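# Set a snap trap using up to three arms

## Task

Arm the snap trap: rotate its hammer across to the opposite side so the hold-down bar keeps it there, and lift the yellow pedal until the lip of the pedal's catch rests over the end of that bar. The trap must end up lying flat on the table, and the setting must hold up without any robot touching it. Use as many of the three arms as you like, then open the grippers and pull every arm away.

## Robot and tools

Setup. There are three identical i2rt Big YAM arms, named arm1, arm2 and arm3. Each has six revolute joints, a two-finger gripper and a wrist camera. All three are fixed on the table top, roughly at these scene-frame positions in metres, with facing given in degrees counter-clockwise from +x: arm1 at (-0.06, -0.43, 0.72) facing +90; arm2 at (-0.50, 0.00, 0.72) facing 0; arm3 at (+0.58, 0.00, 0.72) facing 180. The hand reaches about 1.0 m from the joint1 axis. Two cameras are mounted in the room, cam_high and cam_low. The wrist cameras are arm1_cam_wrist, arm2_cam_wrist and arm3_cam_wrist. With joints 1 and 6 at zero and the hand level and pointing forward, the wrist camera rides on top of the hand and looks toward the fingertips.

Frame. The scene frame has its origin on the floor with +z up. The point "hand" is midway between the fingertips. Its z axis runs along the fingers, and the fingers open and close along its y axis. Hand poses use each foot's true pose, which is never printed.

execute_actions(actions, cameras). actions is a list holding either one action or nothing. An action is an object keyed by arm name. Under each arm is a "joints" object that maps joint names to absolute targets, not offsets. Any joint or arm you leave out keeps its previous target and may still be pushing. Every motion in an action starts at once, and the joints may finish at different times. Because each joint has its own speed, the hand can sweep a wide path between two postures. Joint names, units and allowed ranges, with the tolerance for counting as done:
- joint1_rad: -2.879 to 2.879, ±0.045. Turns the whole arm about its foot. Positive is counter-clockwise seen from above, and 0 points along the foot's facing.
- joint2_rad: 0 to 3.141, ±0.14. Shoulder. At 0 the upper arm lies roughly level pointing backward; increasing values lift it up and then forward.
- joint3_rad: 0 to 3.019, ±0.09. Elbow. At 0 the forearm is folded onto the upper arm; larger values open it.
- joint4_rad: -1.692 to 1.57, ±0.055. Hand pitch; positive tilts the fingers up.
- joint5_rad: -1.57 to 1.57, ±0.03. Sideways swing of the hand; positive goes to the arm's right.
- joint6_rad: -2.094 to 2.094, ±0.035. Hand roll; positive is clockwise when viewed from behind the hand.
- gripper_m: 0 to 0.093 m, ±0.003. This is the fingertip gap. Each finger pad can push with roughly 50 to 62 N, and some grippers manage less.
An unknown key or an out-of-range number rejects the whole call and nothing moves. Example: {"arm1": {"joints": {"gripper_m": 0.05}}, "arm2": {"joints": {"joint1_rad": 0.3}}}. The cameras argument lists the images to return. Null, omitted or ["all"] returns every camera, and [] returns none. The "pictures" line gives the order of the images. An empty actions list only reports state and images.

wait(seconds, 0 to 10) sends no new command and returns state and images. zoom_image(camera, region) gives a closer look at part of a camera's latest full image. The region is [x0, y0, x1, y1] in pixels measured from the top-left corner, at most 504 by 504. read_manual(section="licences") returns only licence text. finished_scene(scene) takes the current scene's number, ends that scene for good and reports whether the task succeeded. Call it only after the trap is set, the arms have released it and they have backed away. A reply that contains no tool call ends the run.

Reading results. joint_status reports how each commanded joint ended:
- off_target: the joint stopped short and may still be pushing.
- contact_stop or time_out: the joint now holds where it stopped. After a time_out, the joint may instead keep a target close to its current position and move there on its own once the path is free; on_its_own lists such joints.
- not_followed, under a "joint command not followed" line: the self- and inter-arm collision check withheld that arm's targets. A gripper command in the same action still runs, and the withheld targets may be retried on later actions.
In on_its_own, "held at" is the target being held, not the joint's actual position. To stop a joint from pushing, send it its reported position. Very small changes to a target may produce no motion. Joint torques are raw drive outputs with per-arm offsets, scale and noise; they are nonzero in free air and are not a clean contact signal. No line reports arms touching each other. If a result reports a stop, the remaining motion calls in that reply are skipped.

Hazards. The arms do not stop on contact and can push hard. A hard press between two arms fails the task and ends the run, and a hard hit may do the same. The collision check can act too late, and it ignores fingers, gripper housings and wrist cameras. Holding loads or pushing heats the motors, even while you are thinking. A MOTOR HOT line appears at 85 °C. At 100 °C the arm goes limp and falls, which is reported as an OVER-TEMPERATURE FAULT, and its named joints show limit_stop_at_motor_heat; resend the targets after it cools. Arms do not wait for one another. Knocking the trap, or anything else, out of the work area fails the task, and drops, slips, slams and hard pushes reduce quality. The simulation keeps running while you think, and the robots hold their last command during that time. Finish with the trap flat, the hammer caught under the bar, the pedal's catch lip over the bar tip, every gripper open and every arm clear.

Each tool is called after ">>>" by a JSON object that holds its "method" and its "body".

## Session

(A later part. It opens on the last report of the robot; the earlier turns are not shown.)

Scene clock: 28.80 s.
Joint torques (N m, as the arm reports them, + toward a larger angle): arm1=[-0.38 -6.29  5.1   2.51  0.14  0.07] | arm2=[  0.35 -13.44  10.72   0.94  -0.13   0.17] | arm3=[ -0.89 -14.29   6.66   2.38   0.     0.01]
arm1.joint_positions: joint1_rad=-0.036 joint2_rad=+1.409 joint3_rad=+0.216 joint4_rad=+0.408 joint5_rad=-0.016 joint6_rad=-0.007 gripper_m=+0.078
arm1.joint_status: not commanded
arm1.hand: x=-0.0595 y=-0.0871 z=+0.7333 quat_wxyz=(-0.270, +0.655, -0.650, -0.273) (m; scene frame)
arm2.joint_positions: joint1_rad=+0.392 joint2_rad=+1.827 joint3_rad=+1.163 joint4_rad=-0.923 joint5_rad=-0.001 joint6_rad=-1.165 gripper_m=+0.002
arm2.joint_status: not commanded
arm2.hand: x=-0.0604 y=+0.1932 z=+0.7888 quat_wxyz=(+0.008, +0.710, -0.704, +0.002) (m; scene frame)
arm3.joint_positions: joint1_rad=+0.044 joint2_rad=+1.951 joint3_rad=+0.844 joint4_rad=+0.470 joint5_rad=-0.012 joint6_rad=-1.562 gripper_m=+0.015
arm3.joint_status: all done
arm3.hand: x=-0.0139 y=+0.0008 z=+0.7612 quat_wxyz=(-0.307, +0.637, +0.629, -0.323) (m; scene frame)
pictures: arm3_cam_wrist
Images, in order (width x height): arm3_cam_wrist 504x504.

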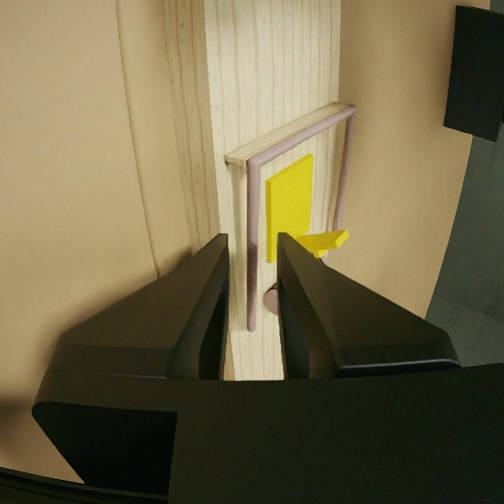

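>>> {"method": "execute_actions", "body": {"actions": [{"arm3":{"joints":{"joint2_rad":2.02,"joint3_rad":0.93}}}], "cameras": ["arm3_cam_wrist","arm1_cam_wrist"]}}

Scene clock: 29.50 s.
Joint torques (N m, as the arm reports them, + toward a larger angle): arm1=[-0.71 -6.75  5.14  2.21  0.3   0.08] | arm2=[  0.53 -13.21  10.71   0.88  -0.09   0.13] | arm3=[ -0.96 -14.15   7.71   2.37   0.02   0.02]
arm1.joint_positions: joint1_rad=-0.036 joint2_rad=+1.409 joint3_rad=+0.216 joint4_rad=+0.408 joint5_rad=-0.019 joint6_rad=-0.006 gripper_m=+0.078
arm1.joint_status: not commanded
arm1.hand: x=-0.0600 y=-0.0871 z=+0.7333 quat_wxyz=(-0.269, +0.655, -0.650, -0.275) (m; scene frame)
arm2.joint_positions: joint1_rad=+0.392 joint2_rad=+1.827 joint3_rad=+1.163 joint4_rad=-0.923 joint5_rad=-0.002 joint6_rad=-1.163 gripper_m=+0.002
arm2.joint_status: not commanded
arm2.hand: x=-0.0605 y=+0.1933 z=+0.7888 quat_wxyz=(+0.008, +0.709, -0.705, +0.001) (m; scene frame)
arm3.joint_positions: joint1_rad=+0.044 joint2_rad=+1.992 joint3_rad=+0.893 joint4_rad=+0.471 joint5_rad=-0.012 joint6_rad=-1.562 gripper_m=+0.015
arm3.joint_status: all done
arm3.hand: x=-0.0308 y=+0.0008 z=+0.7555 quat_wxyz=(-0.310, +0.636, +0.628, -0.325) (m; scene frame)
pictures: arm1_cam_wrist, arm3_cam_wrist
Images, in order (width x height): arm1_cam_wrist 504x504, arm3_cam_wrist 504x504.

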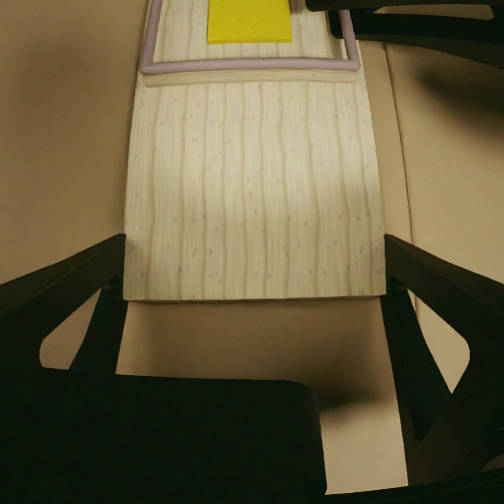

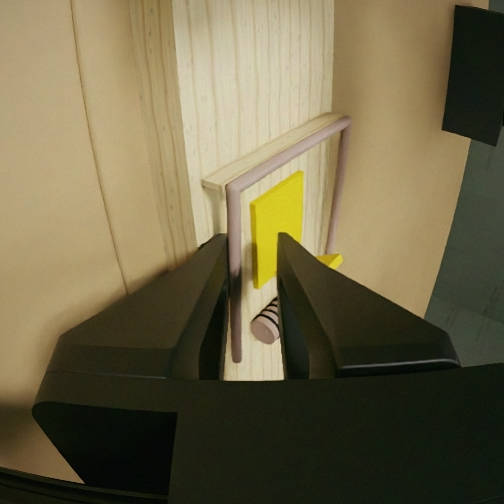

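Finger is under. Lift.

>>> {"method": "execute_actions", "body": {"actions": [{"arm3":{"joints":{"joint2_rad":1.85,"joint6_rad":-1.1,"joint1_rad":0.03}}}], "cameras": ["arm3_cam_wrist","cam_high","cam_low"]}}

Scene clock: 31.03 s.
Joint torques (N m, as the arm reports them, + toward a larger angle): arm1=[-0.71 -6.71  4.93  2.06  0.14  0.14] | arm2=[ -0.07 -13.59  10.62   0.99   0.1    0.13] | arm3=[ -2.3  -22.47   8.35   3.85  -0.05   0.29]
arm1.joint_positions: joint1_rad=-0.036 joint2_rad=+1.406 joint3_rad=+0.216 joint4_rad=+0.414 joint5_rad=-0.015 joint6_rad=-0.008 gripper_m=+0.078
arm1.joint_status: not commanded
arm1.hand: x=-0.0593 y=-0.0857 z=+0.7352 quat_wxyz=(-0.273, +0.654, -0.649, -0.276) (m; scene frame)
arm2.joint_positions: joint1_rad=+0.392 joint2_rad=+1.825 joint3_rad=+1.164 joint4_rad=-0.923 joint5_rad=-0.007 joint6_rad=-1.162 gripper_m=+0.002
arm2.joint_status: not commanded
arm2.hand: x=-0.0597 y=+0.1946 z=+0.7902 quat_wxyz=(+0.005, +0.709, -0.705, +0.000) (m; scene frame)
arm3.joint_positions: joint1_rad=+0.035 joint2_rad=+1.943 joint3_rad=+0.888 joint4_rad=+0.434 joint5_rad=-0.011 joint6_rad=-1.120 gripper_m=+0.015
arm3.joint_status: all done
arm3.hand: x=-0.0309 y=+0.0066 z=+0.7746 quat_wxyz=(-0.235, +0.759, +0.469, -0.386) (m; scene frame)
pictures: arm3_cam_wrist, cam_high, cam_low
Images, in order (width x height): arm3_cam_wrist 504x504, cam_high 504x504, cam_low 504x504.

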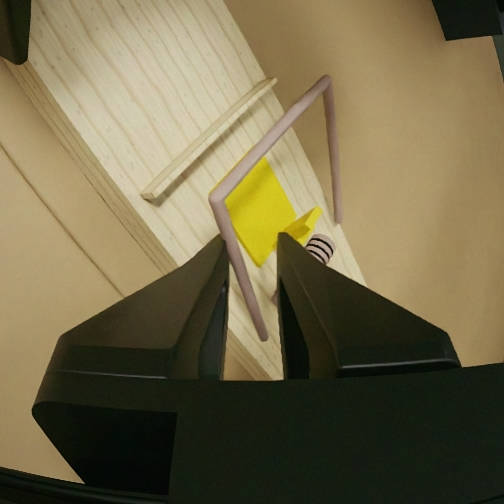

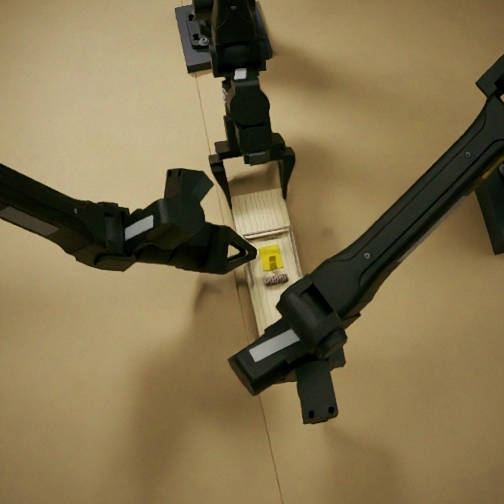

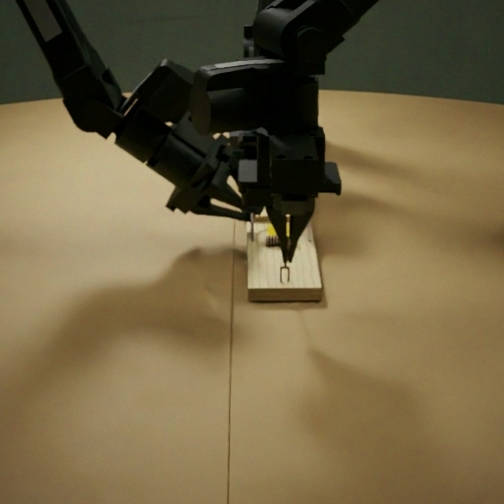

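>>> {"method": "execute_actions", "body": {"actions": [{"arm3":{"joints":{"joint2_rad":1.85,"joint3_rad":0.95,"joint4_rad":0.52,"joint6_rad":-0.65,"joint1_rad":-0.05}}}], "cameras": ["arm3_cam_wrist","cam_high"]}}

Scene clock: 33.53 s.
Joint torques (N m, as the arm reports them, + toward a larger angle): arm1=[-0.84 -6.    4.44  1.6   0.61  0.1 ] | arm2=[ -1.14 -13.4   10.55   1.18   0.57   0.08] | arm3=[ -6.83 -21.44   9.98   5.55   0.85   0.33]
arm1.joint_positions: joint1_rad=-0.035 joint2_rad=+1.406 joint3_rad=+0.225 joint4_rad=+0.424 joint5_rad=-0.026 joint6_rad=-0.009 gripper_m=+0.078
arm1.joint_status: not commanded
arm1.hand: x=-0.0616 y=-0.0792 z=+0.7400 quat_wxyz=(-0.276, +0.654, -0.644, -0.286) (m; scene frame)
arm2.joint_positions: joint1_rad=+0.403 joint2_rad=+1.825 joint3_rad=+1.164 joint4_rad=-0.928 joint5_rad=-0.020 joint6_rad=-1.160 gripper_m=+0.002
arm2.joint_status: not commanded
arm2.hand: x=-0.0641 y=+0.2010 z=+0.7902 quat_wxyz=(+0.006, +0.712, -0.702, -0.007) (m; scene frame)
arm3.joint_positions: joint1_rad=+0.004 joint2_rad=+1.929 joint3_rad=+0.888 joint4_rad=+0.434 joint5_rad=-0.033 joint6_rad=-0.676 gripper_m=+0.015
arm3.joint_status: joint1_rad time_out (moved -0.031 of -0.085); joint4_rad time_out (moved +0.000 of +0.086); the others done
arm3.on_its_own: joint1_rad reads +0.004 and still pushes toward -0.050 since a time_out; joint4_rad reads +0.434 and still pushes toward +0.520 since a time_out
arm3.hand: x=-0.0327 y=+0.0220 z=+0.7832 quat_wxyz=(-0.144, +0.843, +0.281, -0.436) (m; scene frame)
pictures: arm3_cam_wrist, cam_high
Images, in order (width x height): arm3_cam_wrist 504x504, cam_high 504x504.

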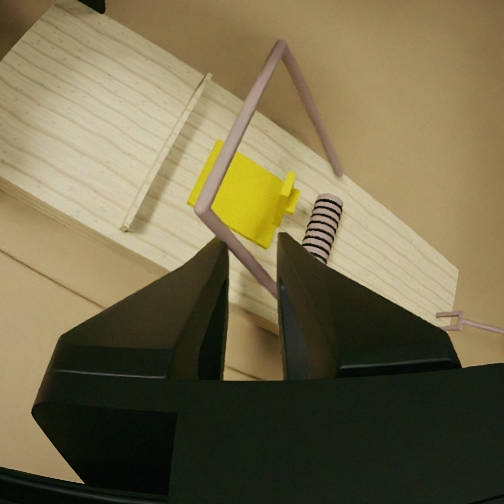

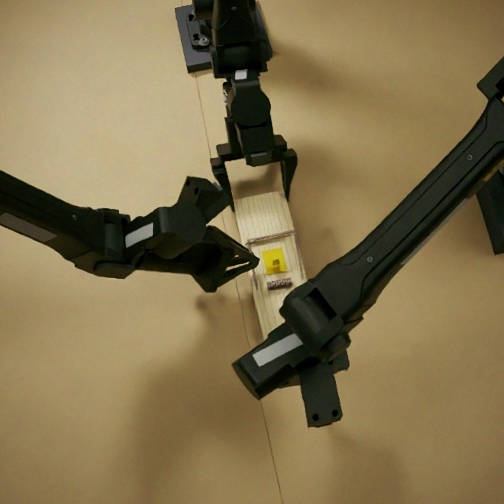

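>>> {"method": "execute_actions", "body": {"actions": [{"arm1":{"joints":{"joint2_rad":1.45,"joint3_rad":0.18,"joint4_rad":0.385}},"arm2":{"joints":{"joint1_rad":0.37}},"arm3":{"joints":{"joint2_rad":1.80,"joint4_rad":0.48,"joint6_rad":-0.75,"joint1_rad":-0.03}}}], "cameras": ["arm3_cam_wrist","cam_high"]}}

Scene clock: 35.53 s.
Joint torques (N m, as the arm reports them, + toward a larger angle): arm1=[-0.61 -3.5   2.23  0.11  0.31  0.12] | arm2=[ -2.14 -13.61  10.62   1.34   0.28   0.1 ] | arm3=[ -4.97 -22.06  10.36   4.41   0.66  -0.03]
arm1.joint_positions: joint1_rad=-0.035 joint2_rad=+1.420 joint3_rad=+0.216 joint4_rad=+0.423 joint5_rad=-0.017 joint6_rad=-0.012 gripper_m=+0.078
arm1.joint_status: all done
arm1.hand: x=-0.0601 y=-0.0863 z=+0.7322 quat_wxyz=(-0.271, +0.657, -0.648, -0.275) (m; scene frame)
arm2.joint_positions: joint1_rad=+0.392 joint2_rad=+1.825 joint3_rad=+1.164 joint4_rad=-0.931 joint5_rad=-0.012 joint6_rad=-1.160 gripper_m=+0.002
arm2.joint_status: all done
arm2.hand: x=-0.0620 y=+0.1947 z=+0.7902 quat_wxyz=(+0.008, +0.708, -0.706, -0.004) (m; scene frame)
arm3.joint_positions: joint1_rad=+0.004 joint2_rad=+1.890 joint3_rad=+0.887 joint4_rad=+0.423 joint5_rad=-0.028 joint6_rad=-0.740 gripper_m=+0.015
arm3.joint_status: joint4_rad time_out (moved -0.012 of +0.046); the others done
arm3.on_its_own: joint4_rad reads +0.423 and still pushes toward +0.480 since a time_out
arm3.hand: x=-0.0358 y=+0.0232 z=+0.8031 quat_wxyz=(-0.164, +0.828, +0.305, -0.441) (m; scene frame)
pictures: arm3_cam_wrist, cam_high
Images, in order (width x height): arm3_cam_wrist 504x504, cam_high 504x504.

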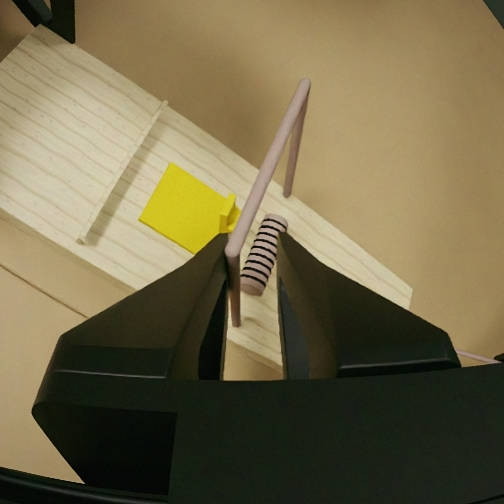

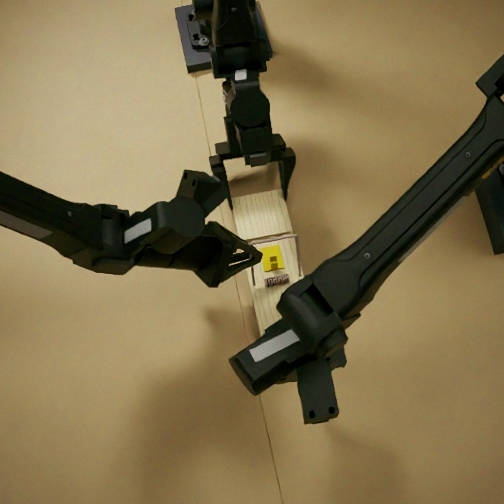

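>>> {"method": "execute_actions", "body": {"actions": [{"arm3":{"joints":{"joint2_rad":1.88,"joint3_rad":0.915,"joint4_rad":0.44,"joint6_rad":-0.2,"joint1_rad":-0.12}}}], "cameras": ["arm3_cam_wrist","cam_high"]}}

Scene clock: 38.20 s.
Joint torques (N m, as the arm reports them, + toward a larger angle): arm1=[-1.16 -4.38  1.49  0.2   0.38  0.09] | arm2=[ -1.85 -13.47  10.53   1.31   0.54   0.11] | arm3=[ -9.2  -16.56   7.71   3.08   1.39   0.22]
arm1.joint_positions: joint1_rad=-0.035 joint2_rad=+1.424 joint3_rad=+0.220 joint4_rad=+0.423 joint5_rad=-0.019 joint6_rad=-0.009 gripper_m=+0.078
arm1.joint_status: not commanded
arm1.hand: x=-0.0605 y=-0.0846 z=+0.7325 quat_wxyz=(-0.270, +0.656, -0.648, -0.276) (m; scene frame)
arm2.joint_positions: joint1_rad=+0.392 joint2_rad=+1.825 joint3_rad=+1.164 joint4_rad=-0.930 joint5_rad=-0.019 joint6_rad=-1.160 gripper_m=+0.002
arm2.joint_status: not commanded
arm2.hand: x=-0.0623 y=+0.1959 z=+0.7902 quat_wxyz=(+0.007, +0.708, -0.706, -0.007) (m; scene frame)
arm3.joint_positions: joint1_rad=-0.041 joint2_rad=+1.890 joint3_rad=+0.887 joint4_rad=+0.415 joint5_rad=-0.047 joint6_rad=-0.219 gripper_m=+0.015
arm3.joint_status: joint1_rad time_out (moved -0.045 of -0.124); the others done
arm3.on_its_own: joint1_rad reads -0.041 and still pushes toward -0.120 since a time_out
arm3.hand: x=-0.0332 y=+0.0474 z=+0.8014 quat_wxyz=(-0.047, +0.882, +0.066, -0.465) (m; scene frame)
pictures: arm3_cam_wrist, cam_high
Images, in order (width x height): arm3_cam_wrist 504x504, cam_high 504x504.

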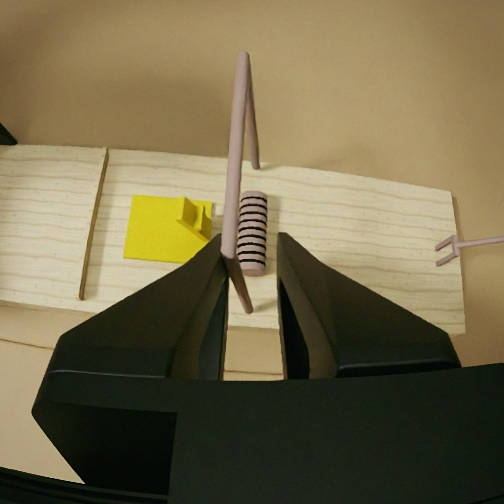

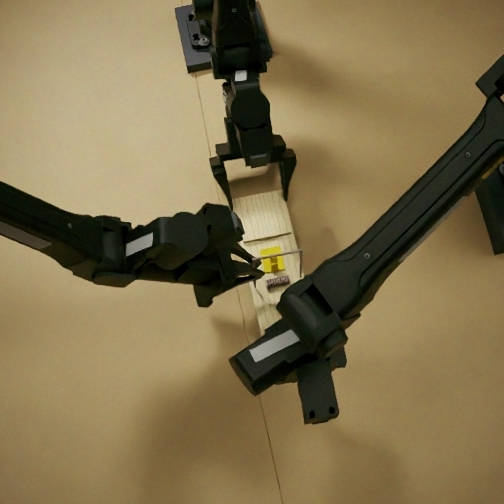

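>>> {"method": "execute_actions", "body": {"actions": [{"arm3":{"joints":{"joint2_rad":1.95,"joint3_rad":0.935,"joint6_rad":0.35,"joint1_rad":-0.2}}}], "cameras": ["arm3_cam_wrist","cam_high"]}}

Scene clock: 40.87 s.
Joint torques (N m, as the arm reports them, + toward a larger angle): arm1=[-1.99 -5.09  1.48  0.4   0.32  0.14] | arm2=[ -1.84 -13.49  10.55   1.3    0.55   0.07] | arm3=[-11.5  -12.85   8.75   2.69   1.93   0.08]
arm1.joint_positions: joint1_rad=-0.035 joint2_rad=+1.425 joint3_rad=+0.220 joint4_rad=+0.423 joint5_rad=-0.019 joint6_rad=-0.009 gripper_m=+0.078
arm1.joint_status: not commanded
arm1.hand: x=-0.0605 y=-0.0845 z=+0.7322 quat_wxyz=(-0.270, +0.656, -0.648, -0.276) (m; scene frame)
arm2.joint_positions: joint1_rad=+0.392 joint2_rad=+1.825 joint3_rad=+1.164 joint4_rad=-0.930 joint5_rad=-0.019 joint6_rad=-1.160 gripper_m=+0.002
arm2.joint_status: not commanded
arm2.hand: x=-0.0622 y=+0.1959 z=+0.7902 quat_wxyz=(+0.006, +0.708, -0.706, -0.007) (m; scene frame)
arm3.joint_positions: joint1_rad=-0.096 joint2_rad=+1.905 joint3_rad=+0.893 joint4_rad=+0.424 joint5_rad=-0.060 joint6_rad=+0.341 gripper_m=+0.015
arm3.joint_status: joint1_rad time_out (moved -0.055 of -0.159); the others done
arm3.on_its_own: joint1_rad reads -0.096 and still pushes toward -0.200 since a time_out
arm3.hand: x=-0.0322 y=+0.0790 z=+0.7967 quat_wxyz=(+0.076, +0.861, -0.201, -0.461) (m; scene frame)
pictures: arm3_cam_wrist, cam_high
Images, in order (width x height): arm3_cam_wrist 504x504, cam_high 504x504.

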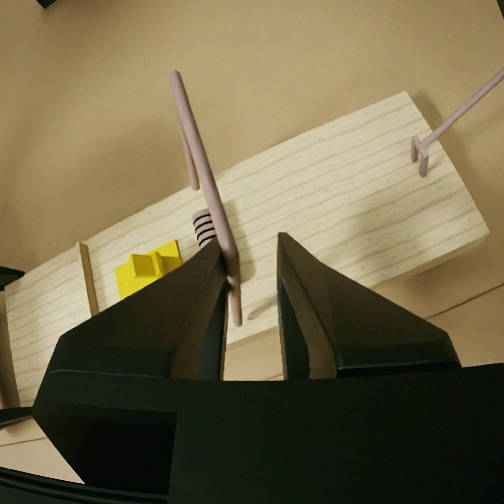

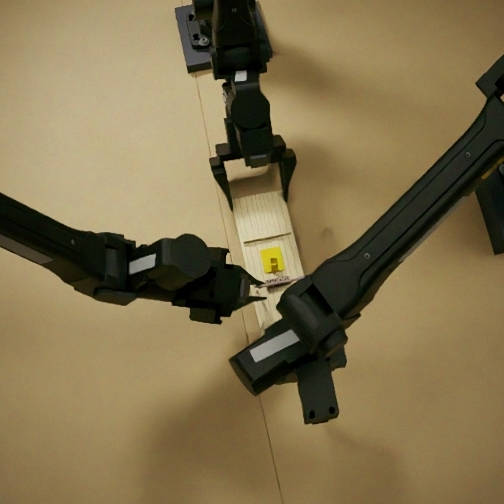

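>>> {"method": "execute_actions", "body": {"actions": [{"arm3":{"joints":{"joint2_rad":2.05,"joint3_rad":0.95,"joint6_rad":0.85}}}], "cameras": ["arm3_cam_wrist","cam_high"]}}

Scene clock: 42.43 s.
Joint torques (N m, as the arm reports them, + toward a larger angle): arm1=[-1.91 -4.62  1.8   0.22  0.14  0.05] | arm2=[ -1.53 -13.49  10.64   0.91   0.41   0.09] | arm3=[ -9.71 -12.9    5.74   1.49   1.4    0.29]
arm1.joint_positions: joint1_rad=-0.035 joint2_rad=+1.426 joint3_rad=+0.220 joint4_rad=+0.423 joint5_rad=-0.013 joint6_rad=-0.003 gripper_m=+0.078
arm1.joint_status: not commanded
arm1.hand: x=-0.0595 y=-0.0847 z=+0.7318 quat_wxyz=(-0.271, +0.654, -0.651, -0.274) (m; scene frame)
arm2.joint_positions: joint1_rad=+0.391 joint2_rad=+1.825 joint3_rad=+1.164 joint4_rad=-0.918 joint5_rad=-0.016 joint6_rad=-1.160 gripper_m=+0.002
arm2.joint_status: not commanded
arm2.hand: x=-0.0592 y=+0.1959 z=+0.7902 quat_wxyz=(+0.002, +0.708, -0.706, -0.004) (m; scene frame)
arm3.joint_positions: joint1_rad=-0.115 joint2_rad=+1.994 joint3_rad=+0.943 joint4_rad=+0.453 joint5_rad=-0.046 joint6_rad=+0.818 gripper_m=+0.015
arm3.joint_status: all done
arm3.on_its_own: joint1_rad reads -0.115 and still pushes toward -0.200 since a time_out
arm3.hand: x=-0.0447 y=+0.0952 z=+0.7685 quat_wxyz=(+0.171, +0.786, -0.410, -0.429) (m; scene frame)
pictures: arm3_cam_wrist, cam_high
Images, in order (width x height): arm3_cam_wrist 504x504, cam_high 504x504.

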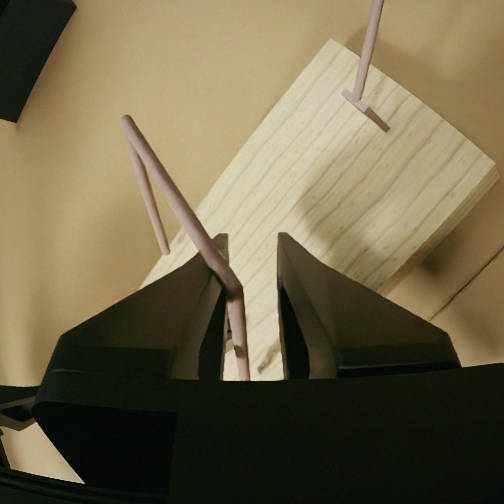

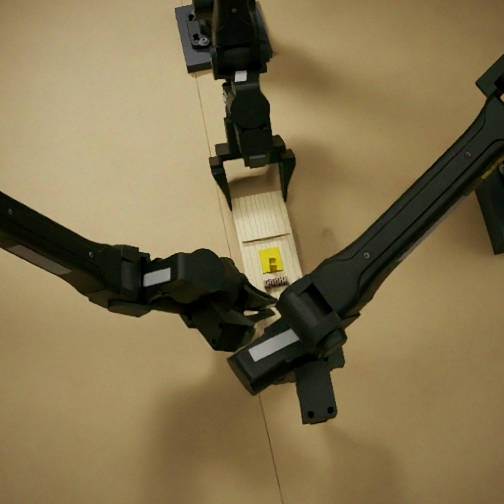

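>>> {"method": "execute_actions", "body": {"actions": [{"arm3":{"joints":{"joint1_rad":-0.16,"joint2_rad":2.07,"joint3_rad":0.88,"joint4_rad":0.42,"joint6_rad":1.3,"gripper_m":0.01}}}], "cameras": ["arm3_cam_wrist","cam_high","cam_low"]}}

Scene clock: 44.97 s.
Joint torques (N m, as the arm reports them, + toward a larger angle): arm1=[-0.39 -3.75  1.47  0.16 -0.26  0.  ] | arm2=[ -1.04 -13.48  10.38   0.17   0.38   0.04] | arm3=[ -6.49 -11.84   1.31   0.49   0.98   0.54]
arm1.joint_positions: joint1_rad=-0.039 joint2_rad=+1.426 joint3_rad=+0.220 joint4_rad=+0.423 joint5_rad=-0.005 joint6_rad=+0.005 gripper_m=+0.078
arm1.joint_status: not commanded
arm1.hand: x=-0.0566 y=-0.0847 z=+0.7318 quat_wxyz=(-0.273, +0.648, -0.657, -0.272) (m; scene frame)
arm2.joint_positions: joint1_rad=+0.383 joint2_rad=+1.825 joint3_rad=+1.169 joint4_rad=-0.901 joint5_rad=-0.015 joint6_rad=-1.154 gripper_m=+0.002
arm2.joint_status: not commanded
arm2.hand: x=-0.0519 y=+0.1946 z=+0.7914 quat_wxyz=(-0.008, +0.703, -0.711, +0.001) (m; scene frame)
arm3.joint_positions: joint1_rad=-0.111 joint2_rad=+2.000 joint3_rad=+0.929 joint4_rad=+0.456 joint5_rad=-0.035 joint6_rad=+1.242 gripper_m=+0.010
arm3.joint_status: joint1_rad time_out (moved +0.004 of -0.045); joint6_rad time_out (moved +0.424 of +0.482); the others done
arm3.on_its_own: joint1_rad reads -0.111 and still pushes toward -0.160 since a time_out; joint6_rad reads +1.242 and still pushes toward +1.300 since a time_out
arm3.hand: x=-0.0377 y=+0.0933 z=+0.7601 quat_wxyz=(+0.250, +0.685, -0.570, -0.379) (m; scene frame)
pictures: arm3_cam_wrist, cam_high, cam_low
Images, in order (width x height): arm3_cam_wrist 504x504, cam_high 504x504, cam_low 504x504.

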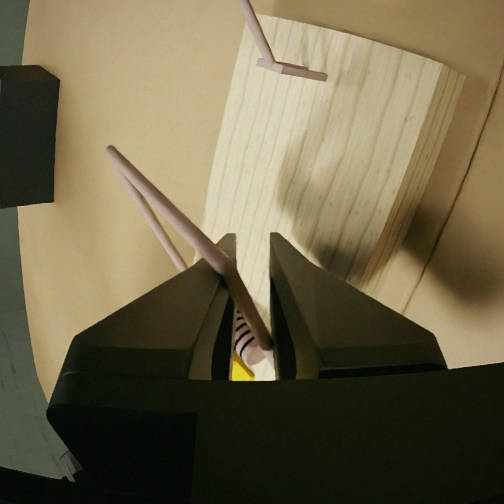

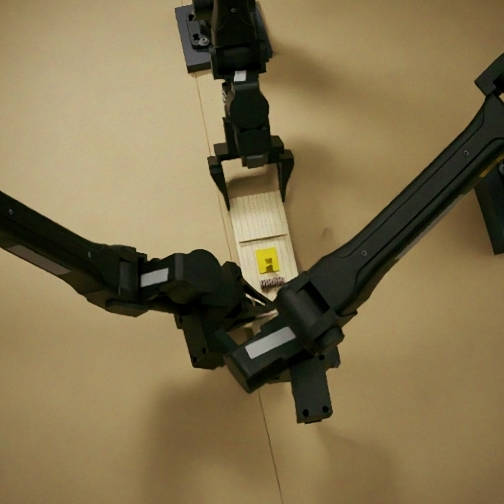

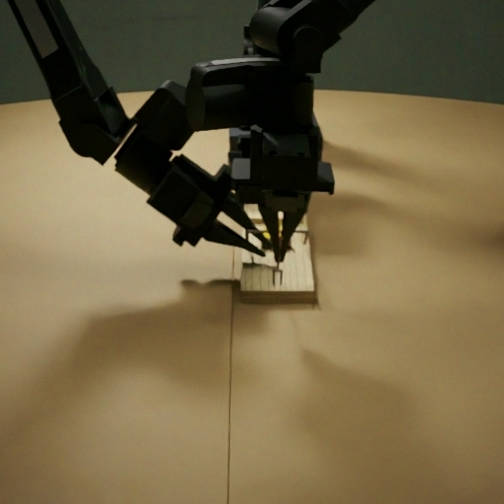

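>>> {"method": "execute_actions", "body": {"actions": [{"arm2":{"joints":{"joint3_rad":1.15,"joint4_rad":-0.95}},"arm3":{"joints":{"joint1_rad":-0.15,"joint2_rad":2.03,"joint3_rad":0.85,"joint6_rad":1.26,"gripper_m":0.014}}}], "cameras": ["arm3_cam_wrist","cam_low"]}}

Scene clock: 45.73 s.
Joint torques (N m, as the arm reports them, + toward a larger angle): arm1=[-0.1  -4.37  1.79 -0.15 -0.27  0.  ] | arm2=[ -0.89 -13.5    5.56  -1.27   0.34   0.04] | arm3=[ -6.18 -13.22   0.29   0.32   1.04   0.21]
arm1.joint_positions: joint1_rad=-0.041 joint2_rad=+1.426 joint3_rad=+0.220 joint4_rad=+0.423 joint5_rad=-0.004 joint6_rad=+0.005 gripper_m=+0.078
arm1.joint_status: not commanded
arm1.hand: x=-0.0560 y=-0.0847 z=+0.7318 quat_wxyz=(-0.273, +0.648, -0.657, -0.272) (m; scene frame)
arm2.joint_positions: joint1_rad=+0.382 joint2_rad=+1.825 joint3_rad=+1.169 joint4_rad=-0.901 joint5_rad=-0.014 joint6_rad=-1.154 gripper_m=+0.002
arm2.joint_status: all done
arm2.hand: x=-0.0517 y=+0.1941 z=+0.7914 quat_wxyz=(-0.008, +0.703, -0.711, +0.001) (m; scene frame)
arm3.joint_positions: joint1_rad=-0.103 joint2_rad=+1.983 joint3_rad=+0.913 joint4_rad=+0.460 joint5_rad=-0.036 joint6_rad=+1.235 gripper_m=+0.014
arm3.joint_status: joint1_rad off_target (ended at -0.104, target -0.150); the others done
arm3.on_its_own: joint1_rad reads -0.103 and still pushes toward -0.150 since a time_out
arm3.hand: x=-0.0339 y=+0.0878 z=+0.7649 quat_wxyz=(+0.252, +0.688, -0.564, -0.381) (m; scene frame)
pictures: arm3_cam_wrist, cam_low
Images, in order (width x height): arm3_cam_wrist 504x504, cam_low 504x504.

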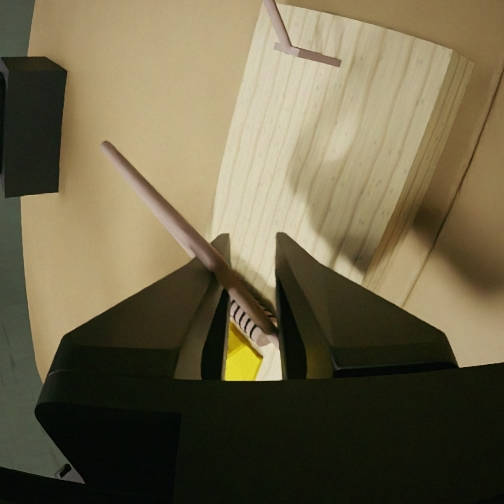

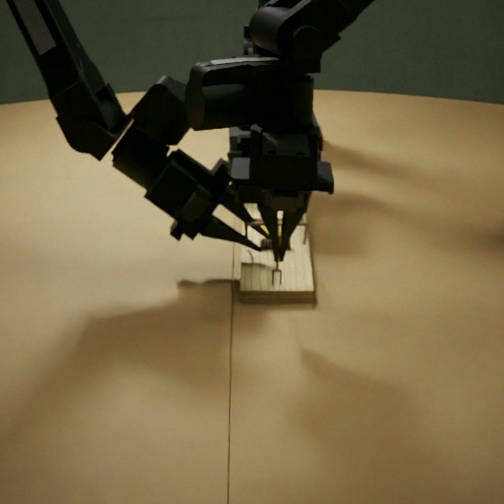

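>>> {"method": "execute_actions", "body": {"actions": [{"arm1":{"joints":{"joint1_rad":-0.01}},"arm3":{"joints":{"joint1_rad":-0.2,"joint2_rad":2.08,"joint3_rad":0.82,"gripper_m":0.01}}}], "cameras": ["arm3_cam_wrist","cam_low"]}}

Scene clock: 47.43 s.
Joint torques (N m, as the arm reports them, + toward a larger angle): arm1=[ 2.53 -5.06  1.72  0.22 -0.28 -0.01] | arm2=[ -0.75 -13.71   5.54  -1.2    0.31   0.03] | arm3=[-10.12  -9.98  -1.41  -0.08   1.33   0.29]
arm1.joint_positions: joint1_rad=-0.041 joint2_rad=+1.425 joint3_rad=+0.220 joint4_rad=+0.423 joint5_rad=-0.002 joint6_rad=+0.007 gripper_m=+0.078
arm1.joint_status: all done
arm1.hand: x=-0.0557 y=-0.0848 z=+0.7318 quat_wxyz=(-0.274, +0.647, -0.658, -0.271) (m; scene frame)
arm2.joint_positions: joint1_rad=+0.380 joint2_rad=+1.825 joint3_rad=+1.169 joint4_rad=-0.901 joint5_rad=-0.013 joint6_rad=-1.154 gripper_m=+0.002
arm2.joint_status: not commanded
arm2.hand: x=-0.0513 y=+0.1932 z=+0.7914 quat_wxyz=(-0.007, +0.702, -0.712, +0.002) (m; scene frame)
arm3.joint_positions: joint1_rad=-0.111 joint2_rad=+1.987 joint3_rad=+0.904 joint4_rad=+0.469 joint5_rad=-0.044 joint6_rad=+1.227 gripper_m=+0.010
arm3.joint_status: joint1_rad time_out (moved -0.008 of -0.097); the others done
arm3.on_its_own: joint1_rad reads -0.111 and still pushes toward -0.200 since a time_out
arm3.hand: x=-0.0298 y=+0.0909 z=+0.7613 quat_wxyz=(+0.251, +0.690, -0.563, -0.380) (m; scene frame)
pictures: arm3_cam_wrist, cam_low
Images, in order (width x height): arm3_cam_wrist 504x504, cam_low 504x504.

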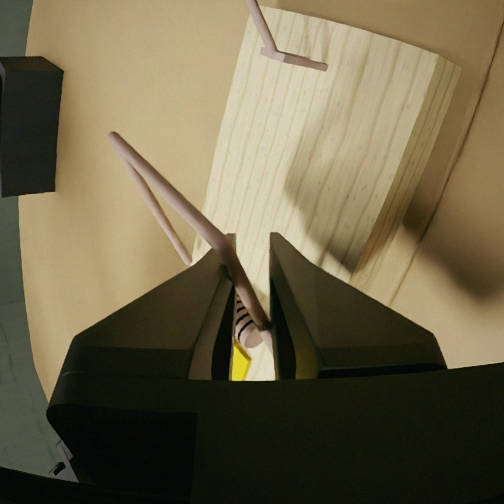

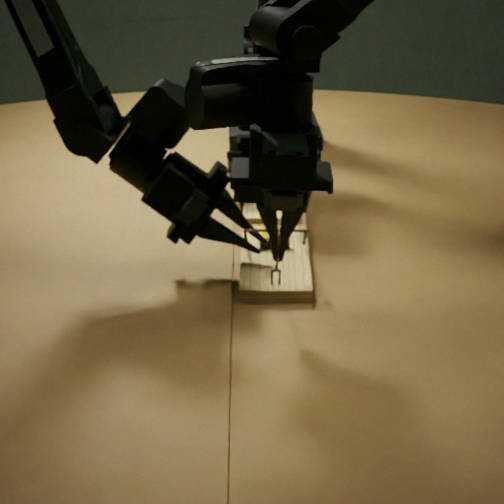

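>>> {"method": "execute_actions", "body": {"actions": [{"arm3":{"joints":{"joint1_rad":-0.17,"joint6_rad":1.5,"gripper_m":0.005}}}], "cameras": ["arm3_cam_wrist","cam_low"]}}

Scene clock: 49.67 s.
Joint torques (N m, as the arm reports them, + toward a larger angle): arm1=[ 2.6  -4.47  1.74  0.19 -0.44 -0.06] | arm2=[ -0.22 -13.7    5.59  -1.34   0.25   0.03] | arm3=[ -7.09 -11.39  -1.53  -0.26   0.96   0.95]
arm1.joint_positions: joint1_rad=-0.041 joint2_rad=+1.422 joint3_rad=+0.217 joint4_rad=+0.423 joint5_rad=+0.002 joint6_rad=+0.012 gripper_m=+0.078
arm1.joint_status: not commanded
arm1.hand: x=-0.0550 y=-0.0862 z=+0.7319 quat_wxyz=(-0.274, +0.645, -0.660, -0.271) (m; scene frame)
arm2.joint_positions: joint1_rad=+0.376 joint2_rad=+1.825 joint3_rad=+1.169 joint4_rad=-0.897 joint5_rad=-0.011 joint6_rad=-1.154 gripper_m=+0.002
arm2.joint_status: not commanded
arm2.hand: x=-0.0495 y=+0.1915 z=+0.7914 quat_wxyz=(-0.009, +0.701, -0.713, +0.003) (m; scene frame)
arm3.joint_positions: joint1_rad=-0.114 joint2_rad=+2.007 joint3_rad=+0.903 joint4_rad=+0.473 joint5_rad=-0.034 joint6_rad=+1.403 gripper_m=+0.005
arm3.joint_status: joint1_rad time_out (moved -0.003 of -0.059); joint6_rad time_out (moved +0.176 of +0.273); the others done
arm3.on_its_own: joint1_rad reads -0.114 and still pushes toward -0.170 since a time_out; joint6_rad reads +1.403 and still pushes toward +1.500 since a time_out
arm3.hand: x=-0.0260 y=+0.0935 z=+0.7497 quat_wxyz=(+0.275, +0.638, -0.627, -0.353) (m; scene frame)
pictures: arm3_cam_wrist, cam_low
Images, in order (width x height): arm3_cam_wrist 504x504, cam_low 504x504.

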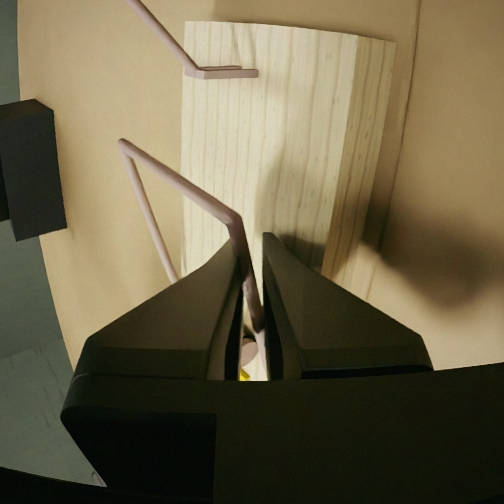

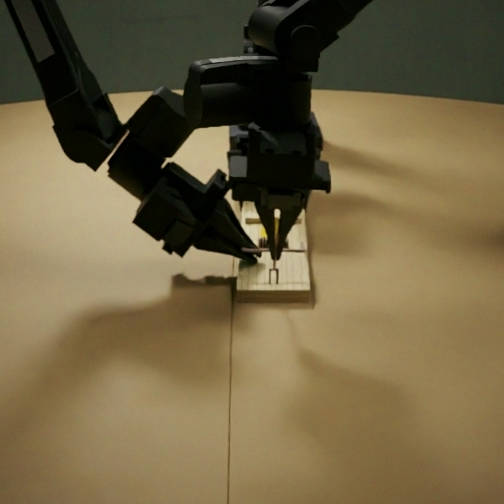

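>>> {"method": "execute_actions", "body": {"actions": [{"arm1":{"joints":{"joint1_rad":-0.03}},"arm2":{"joints":{"joint3_rad":1.18,"joint4_rad":-0.9,"gripper_m":0.0035}},"arm3":{"joints":{"joint1_rad":-0.15,"joint3_rad":0.86,"joint6_rad":1.43,"joint2_rad":2.1}}}], "cameras": []}}

>>> {"method": "execute_actions", "body": {"actions": [{"arm2":{"joints":{"joint1_rad":0.285,"joint2_rad":1.752,"joint3_rad":1.14,"joint4_rad":-0.945,"joint6_rad":-1.26}}}], "cameras": ["cam_low"]}}

>>> {"method": "execute_actions", "body": {"actions": [{"arm2":{"joints":{"joint1_rad":0.2,"joint2_rad":1.74,"joint3_rad":1.1,"joint4_rad":-0.9,"joint6_rad":-1.35}}}], "cameras": ["cam_low","arm2_cam_wrist","cam_high"]}}

Scene clock: 51.53 s.
Joint torques (N m, as the arm reports them, + toward a larger angle): arm1=[ 0.66 -3.62  2.22  0.15 -0.44 -0.09] | arm2=[  0.02 -13.19   7.88   0.54  -0.01   0.03] | arm3=[ -5.21 -10.11   1.43  -0.27   0.94   0.37]
arm1.joint_positions: joint1_rad=-0.041 joint2_rad=+1.422 joint3_rad=+0.217 joint4_rad=+0.423 joint5_rad=+0.002 joint6_rad=+0.013 gripper_m=+0.078
arm1.joint_status: all done
arm1.hand: x=-0.0550 y=-0.0862 z=+0.7319 quat_wxyz=(-0.274, +0.645, -0.660, -0.271) (m; scene frame)
arm2.joint_positions: joint1_rad=+0.375 joint2_rad=+1.824 joint3_rad=+1.170 joint4_rad=-0.893 joint5_rad=-0.005 joint6_rad=-1.154 gripper_m=+0.004
arm2.joint_status: all done
arm2.hand: x=-0.0469 y=+0.1906 z=+0.7926 quat_wxyz=(-0.011, +0.700, -0.714, +0.008) (m; scene frame)
arm3.joint_positions: joint1_rad=-0.114 joint2_rad=+2.008 joint3_rad=+0.904 joint4_rad=+0.473 joint5_rad=-0.033 joint6_rad=+1.388 gripper_m=+0.005
arm3.joint_status: joint6_rad time_out (moved -0.015 of +0.027); the others done
arm3.on_its_own: joint6_rad reads +1.388 and still pushes toward +1.430 since a time_out
arm3.hand: x=-0.0265 y=+0.0937 z=+0.7494 quat_wxyz=(+0.273, +0.642, -0.622, -0.355) (m; scene frame)
pictures: none
No camera images: the call's "cameras" was empty. Leave "cameras" out to get every camera's image.

not run: a stop came earlier in this reply.

not run: a stop came earlier in this reply.

>>> {"method": "execute_actions", "body": {"actions": [{"arm2":{"joints":{"joint1_rad":0.285,"joint2_rad":1.752,"joint3_rad":1.145,"joint4_rad":-0.94,"joint6_rad":-1.26}}}], "cameras": ["cam_low"]}}

>>> {"method": "execute_actions", "body": {"actions": [{"arm2":{"joints":{"joint1_rad":0.2,"joint2_rad":1.74,"joint3_rad":1.1,"joint4_rad":-0.895,"joint6_rad":-1.35}}}], "cameras": ["cam_low","arm2_cam_wrist","cam_high"]}}

Scene clock: 52.67 s.
Joint torques (N m, as the arm reports them, + toward a larger angle): arm1=[ 0.45 -4.14  1.72  0.04 -0.52 -0.12] | arm2=[  0.42 -13.18   6.98   0.68   0.17  -0.07] | arm3=[ -5.2  -10.13   1.43  -0.27   0.91   0.37]
arm1.joint_positions: joint1_rad=-0.041 joint2_rad=+1.422 joint3_rad=+0.217 joint4_rad=+0.423 joint5_rad=+0.002 joint6_rad=+0.015 gripper_m=+0.078
arm1.joint_status: not commanded
arm1.hand: x=-0.0549 y=-0.0862 z=+0.7319 quat_wxyz=(-0.274, +0.644, -0.661, -0.271) (m; scene frame)
arm2.joint_positions: joint1_rad=+0.285 joint2_rad=+1.762 joint3_rad=+1.148 joint4_rad=-0.939 joint5_rad=-0.009 joint6_rad=-1.249 gripper_m=+0.004
arm2.joint_status: all done
arm2.hand: x=-0.0460 y=+0.1458 z=+0.8144 quat_wxyz=(-0.009, +0.702, -0.712, +0.005) (m; scene frame)
arm3.joint_positions: joint1_rad=-0.114 joint2_rad=+2.008 joint3_rad=+0.904 joint4_rad=+0.473 joint5_rad=-0.033 joint6_rad=+1.388 gripper_m=+0.005
arm3.joint_status: not commanded
arm3.on_its_own: joint6_rad reads +1.388 and still pushes toward +1.430 since a time_out
arm3.hand: x=-0.0265 y=+0.0938 z=+0.7494 quat_wxyz=(+0.272, +0.642, -0.622, -0.355) (m; scene frame)
pictures: cam_low
Images, in order (width x height): cam_low 504x504.

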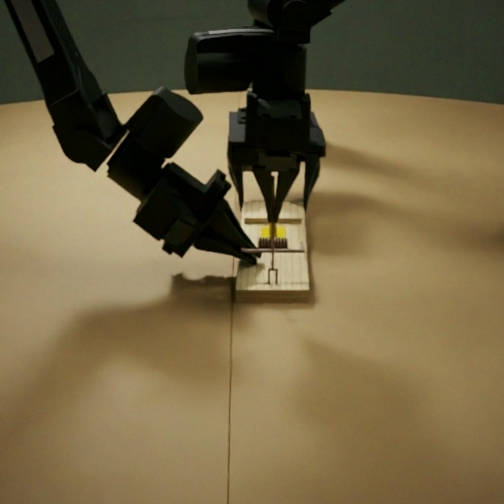

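Scene clock: 53.60 s.
Joint torques (N m, as the arm reports them, + toward a larger angle): arm1=[ 0.54 -4.13  1.89  0.43 -0.51 -0.06] | arm2=[ -0.25 -13.26   7.11   1.28   0.17  -0.01] | arm3=[ -5.2  -10.12   1.43  -0.26   0.91   0.37]
arm1.joint_positions: joint1_rad=-0.041 joint2_rad=+1.422 joint3_rad=+0.217 joint4_rad=+0.423 joint5_rad=+0.003 joint6_rad=+0.015 gripper_m=+0.078
arm1.joint_status: not commanded
arm1.hand: x=-0.0549 y=-0.0862 z=+0.7319 quat_wxyz=(-0.274, +0.644, -0.661, -0.271) (m; scene frame)
arm2.joint_positions: joint1_rad=+0.201 joint2_rad=+1.749 joint3_rad=+1.100 joint4_rad=-0.906 joint5_rad=-0.009 joint6_rad=-1.341 gripper_m=+0.004
arm2.joint_status: all done
arm2.hand: x=-0.0479 y=+0.1040 z=+0.8059 quat_wxyz=(-0.008, +0.705, -0.709, +0.006) (m; scene frame)
arm3.joint_positions: joint1_rad=-0.114 joint2_rad=+2.008 joint3_rad=+0.904 joint4_rad=+0.473 joint5_rad=-0.033 joint6_rad=+1.388 gripper_m=+0.005
arm3.joint_status: not commanded
arm3.on_its_own: joint6_rad reads +1.388 and still pushes toward +1.430 since a time_out
arm3.hand: x=-0.0265 y=+0.0939 z=+0.7494 quat_wxyz=(+0.272, +0.642, -0.622, -0.355) (m; scene frame)
pictures: arm2_cam_wrist, cam_high, cam_low
Images, in order (width x height): arm2_cam_wrist 504x504, cam_high 504x504, cam_low 504x504.

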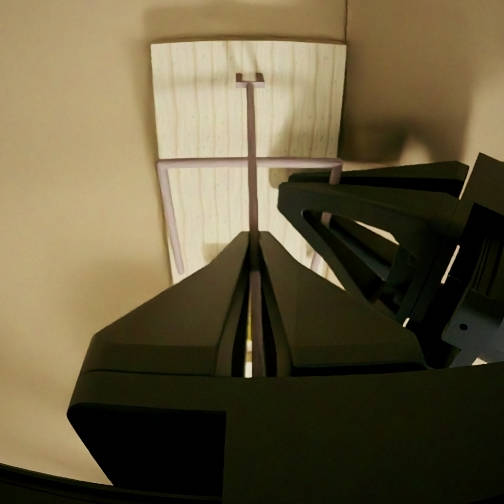

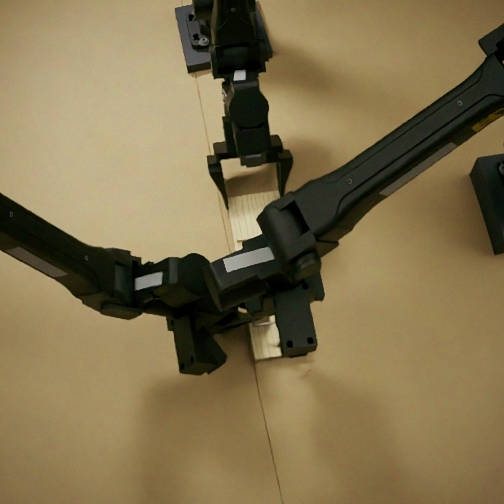

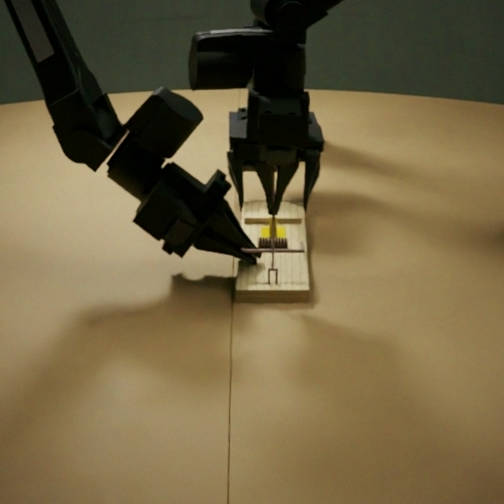

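>>> {"method": "execute_actions", "body": {"actions": [{"arm2":{"joints":{"gripper_m":0.012}}}], "cameras": []}}

>>> {"method": "execute_actions", "body": {"actions": [{"arm2":{"joints":{"joint2_rad":1.55,"joint3_rad":1.03,"joint4_rad":-1.0}}}], "cameras": []}}

>>> {"method": "execute_actions", "body": {"actions": [{"arm2":{"joints":{"joint2_rad":1.4,"joint3_rad":0.55,"joint4_rad":-0.2,"gripper_m":0,"joint6_rad":-1.575,"joint1_rad":0.115}}}], "cameras": []}}

>>> {"method": "execute_actions", "body": {"actions": [{"arm2":{"joints":{"joint2_rad":1.55,"joint3_rad":0.36,"joint4_rad":0.865}}}], "cameras": ["cam_low","arm2_cam_wrist","cam_high"]}}

Scene clock: 54.17 s.
Joint torques (N m, as the arm reports them, + toward a larger angle): arm1=[ 0.45 -4.18  1.88  0.08 -0.52 -0.11] | arm2=[  0.48 -13.07   6.95   1.16   0.11  -0.06] | arm3=[ -5.18 -10.11   1.44  -0.26   0.91   0.37]
arm1.joint_positions: joint1_rad=-0.041 joint2_rad=+1.422 joint3_rad=+0.217 joint4_rad=+0.423 joint5_rad=+0.003 joint6_rad=+0.015 gripper_m=+0.078
arm1.joint_status: not commanded
arm1.hand: x=-0.0549 y=-0.0862 z=+0.7319 quat_wxyz=(-0.274, +0.644, -0.661, -0.271) (m; scene frame)
arm2.joint_positions: joint1_rad=+0.201 joint2_rad=+1.749 joint3_rad=+1.100 joint4_rad=-0.906 joint5_rad=-0.007 joint6_rad=-1.342 gripper_m=+0.012
arm2.joint_status: all done
arm2.hand: x=-0.0479 y=+0.1037 z=+0.8059 quat_wxyz=(-0.008, +0.705, -0.709, +0.006) (m; scene frame)
arm3.joint_positions: joint1_rad=-0.114 joint2_rad=+2.008 joint3_rad=+0.904 joint4_rad=+0.473 joint5_rad=-0.033 joint6_rad=+1.388 gripper_m=+0.005
arm3.joint_status: not commanded
arm3.on_its_own: joint6_rad reads +1.388 and still pushes toward +1.430 since a time_out
arm3.hand: x=-0.0265 y=+0.0939 z=+0.7494 quat_wxyz=(+0.272, +0.642, -0.622, -0.355) (m; scene frame)
pictures: none
No camera images: the call's "cameras" was empty. Leave "cameras" out to get every camera's image.

Scene clock: 55.27 s.
Joint torques (N m, as the arm reports them, + toward a larger angle): arm1=[ 1.13 -4.43  1.97  0.06 -0.44 -0.09] | arm2=[ 0.29 -9.19  8.25  0.47  0.1  -0.05] | arm3=[ -5.2  -10.1    1.43  -0.27   0.91   0.37]
arm1.joint_positions: joint1_rad=-0.041 joint2_rad=+1.422 joint3_rad=+0.217 joint4_rad=+0.423 joint5_rad=+0.003 joint6_rad=+0.015 gripper_m=+0.078
arm1.joint_status: not commanded
arm1.hand: x=-0.0549 y=-0.0862 z=+0.7319 quat_wxyz=(-0.274, +0.644, -0.661, -0.271) (m; scene frame)
arm2.joint_positions: joint1_rad=+0.201 joint2_rad=+1.545 joint3_rad=+1.024 joint4_rad=-0.991 joint5_rad=-0.007 joint6_rad=-1.342 gripper_m=+0.012
arm2.joint_status: all done
arm2.hand: x=-0.0858 y=+0.0956 z=+0.8662 quat_wxyz=(-0.025, +0.705, -0.709, +0.018) (m; scene frame)
arm3.joint_positions: joint1_rad=-0.114 joint2_rad=+2.008 joint3_rad=+0.904 joint4_rad=+0.473 joint5_rad=-0.033 joint6_rad=+1.388 gripper_m=+0.005
arm3.joint_status: not commanded
arm3.on_its_own: joint6_rad reads +1.388 and still pushes toward +1.430 since a time_out
arm3.hand: x=-0.0265 y=+0.0939 z=+0.7494 quat_wxyz=(+0.272, +0.642, -0.622, -0.355) (m; scene frame)
pictures: none
No camera images: the call's "cameras" was empty. Leave "cameras" out to get every camera's image.

Scene clock: 56.67 s.
Joint torques (N m, as the arm reports them, + toward a larger angle): arm1=[ 1.02 -4.51  1.8   0.09 -0.43 -0.18] | arm2=[ 0.72 -7.25  6.91  2.33  0.04 -0.02] | arm3=[ -5.17 -10.12   1.42  -0.26   0.91   0.37]
arm1.joint_positions: joint1_rad=-0.041 joint2_rad=+1.422 joint3_rad=+0.217 joint4_rad=+0.423 joint5_rad=+0.003 joint6_rad=+0.015 gripper_m=+0.078
arm1.joint_status: not commanded
arm1.hand: x=-0.0549 y=-0.0862 z=+0.7319 quat_wxyz=(-0.274, +0.644, -0.661, -0.271) (m; scene frame)
arm2.joint_positions: joint1_rad=+0.112 joint2_rad=+1.404 joint3_rad=+0.547 joint4_rad=-0.218 joint5_rad=-0.005 joint6_rad=-1.565 gripper_m=+0.001
arm2.joint_status: all done
arm2.hand: x=-0.1108 y=+0.0532 z=+0.8014 quat_wxyz=(-0.186, +0.729, -0.638, +0.164) (m; scene frame)
arm3.joint_positions: joint1_rad=-0.114 joint2_rad=+2.008 joint3_rad=+0.904 joint4_rad=+0.473 joint5_rad=-0.033 joint6_rad=+1.388 gripper_m=+0.005
arm3.joint_status: not commanded
arm3.on_its_own: joint6_rad reads +1.388 and still pushes toward +1.430 since a time_out
arm3.hand: x=-0.0265 y=+0.0939 z=+0.7494 quat_wxyz=(+0.272, +0.642, -0.622, -0.355) (m; scene frame)
pictures: none
No camera images: the call's "cameras" was empty. Leave "cameras" out to get every camera's image.

Scene clock: 58.23 s.
Joint torques (N m, as the arm reports them, + toward a larger angle): arm1=[ 1.27 -5.2   1.5   0.16 -0.46 -0.09] | arm2=[ 0.9  -7.29  5.17  3.29  0.08  0.04] | arm3=[ -5.17 -10.12   1.44  -0.27   0.91   0.37]
arm1.joint_positions: joint1_rad=-0.041 joint2_rad=+1.422 joint3_rad=+0.217 joint4_rad=+0.423 joint5_rad=+0.003 joint6_rad=+0.015 gripper_m=+0.078
arm1.joint_status: not commanded
arm1.hand: x=-0.0549 y=-0.0862 z=+0.7319 quat_wxyz=(-0.274, +0.644, -0.661, -0.271) (m; scene frame)
arm2.joint_positions: joint1_rad=+0.112 joint2_rad=+1.552 joint3_rad=+0.356 joint4_rad=+0.843 joint5_rad=-0.005 joint6_rad=-1.567 gripper_m=+0.001
arm2.joint_status: all done
arm2.hand: x=-0.0515 y=+0.0618 z=+0.8612 quat_wxyz=(-0.432, +0.619, -0.537, +0.378) (m; scene frame)
arm3.joint_positions: joint1_rad=-0.114 joint2_rad=+2.008 joint3_rad=+0.904 joint4_rad=+0.473 joint5_rad=-0.033 joint6_rad=+1.388 gripper_m=+0.005
arm3.joint_status: not commanded
arm3.on_its_own: joint6_rad reads +1.388 and still pushes toward +1.430 since a time_out
arm3.hand: x=-0.0265 y=+0.0939 z=+0.7494 quat_wxyz=(+0.272, +0.642, -0.622, -0.355) (m; scene frame)
pictures: arm2_cam_wrist, cam_high, cam_low
Images, in order (width x height): arm2_cam_wrist 504x504, cam_high 504x504, cam_low 504x504.

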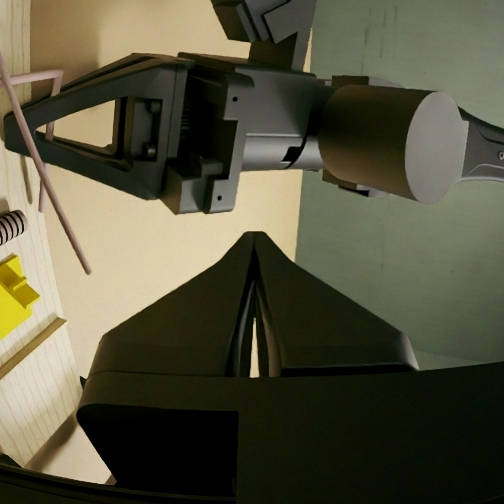

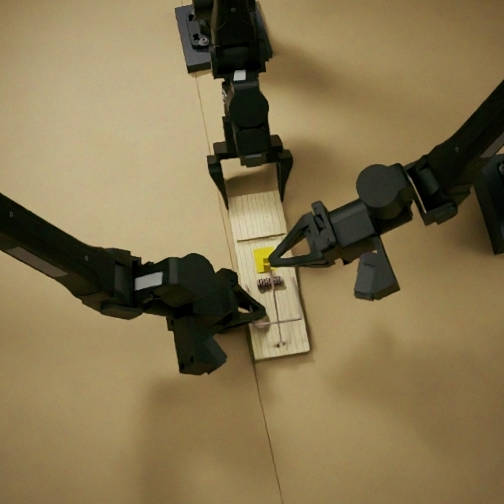

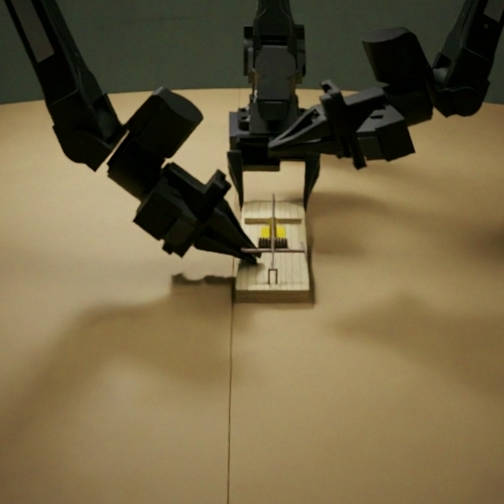

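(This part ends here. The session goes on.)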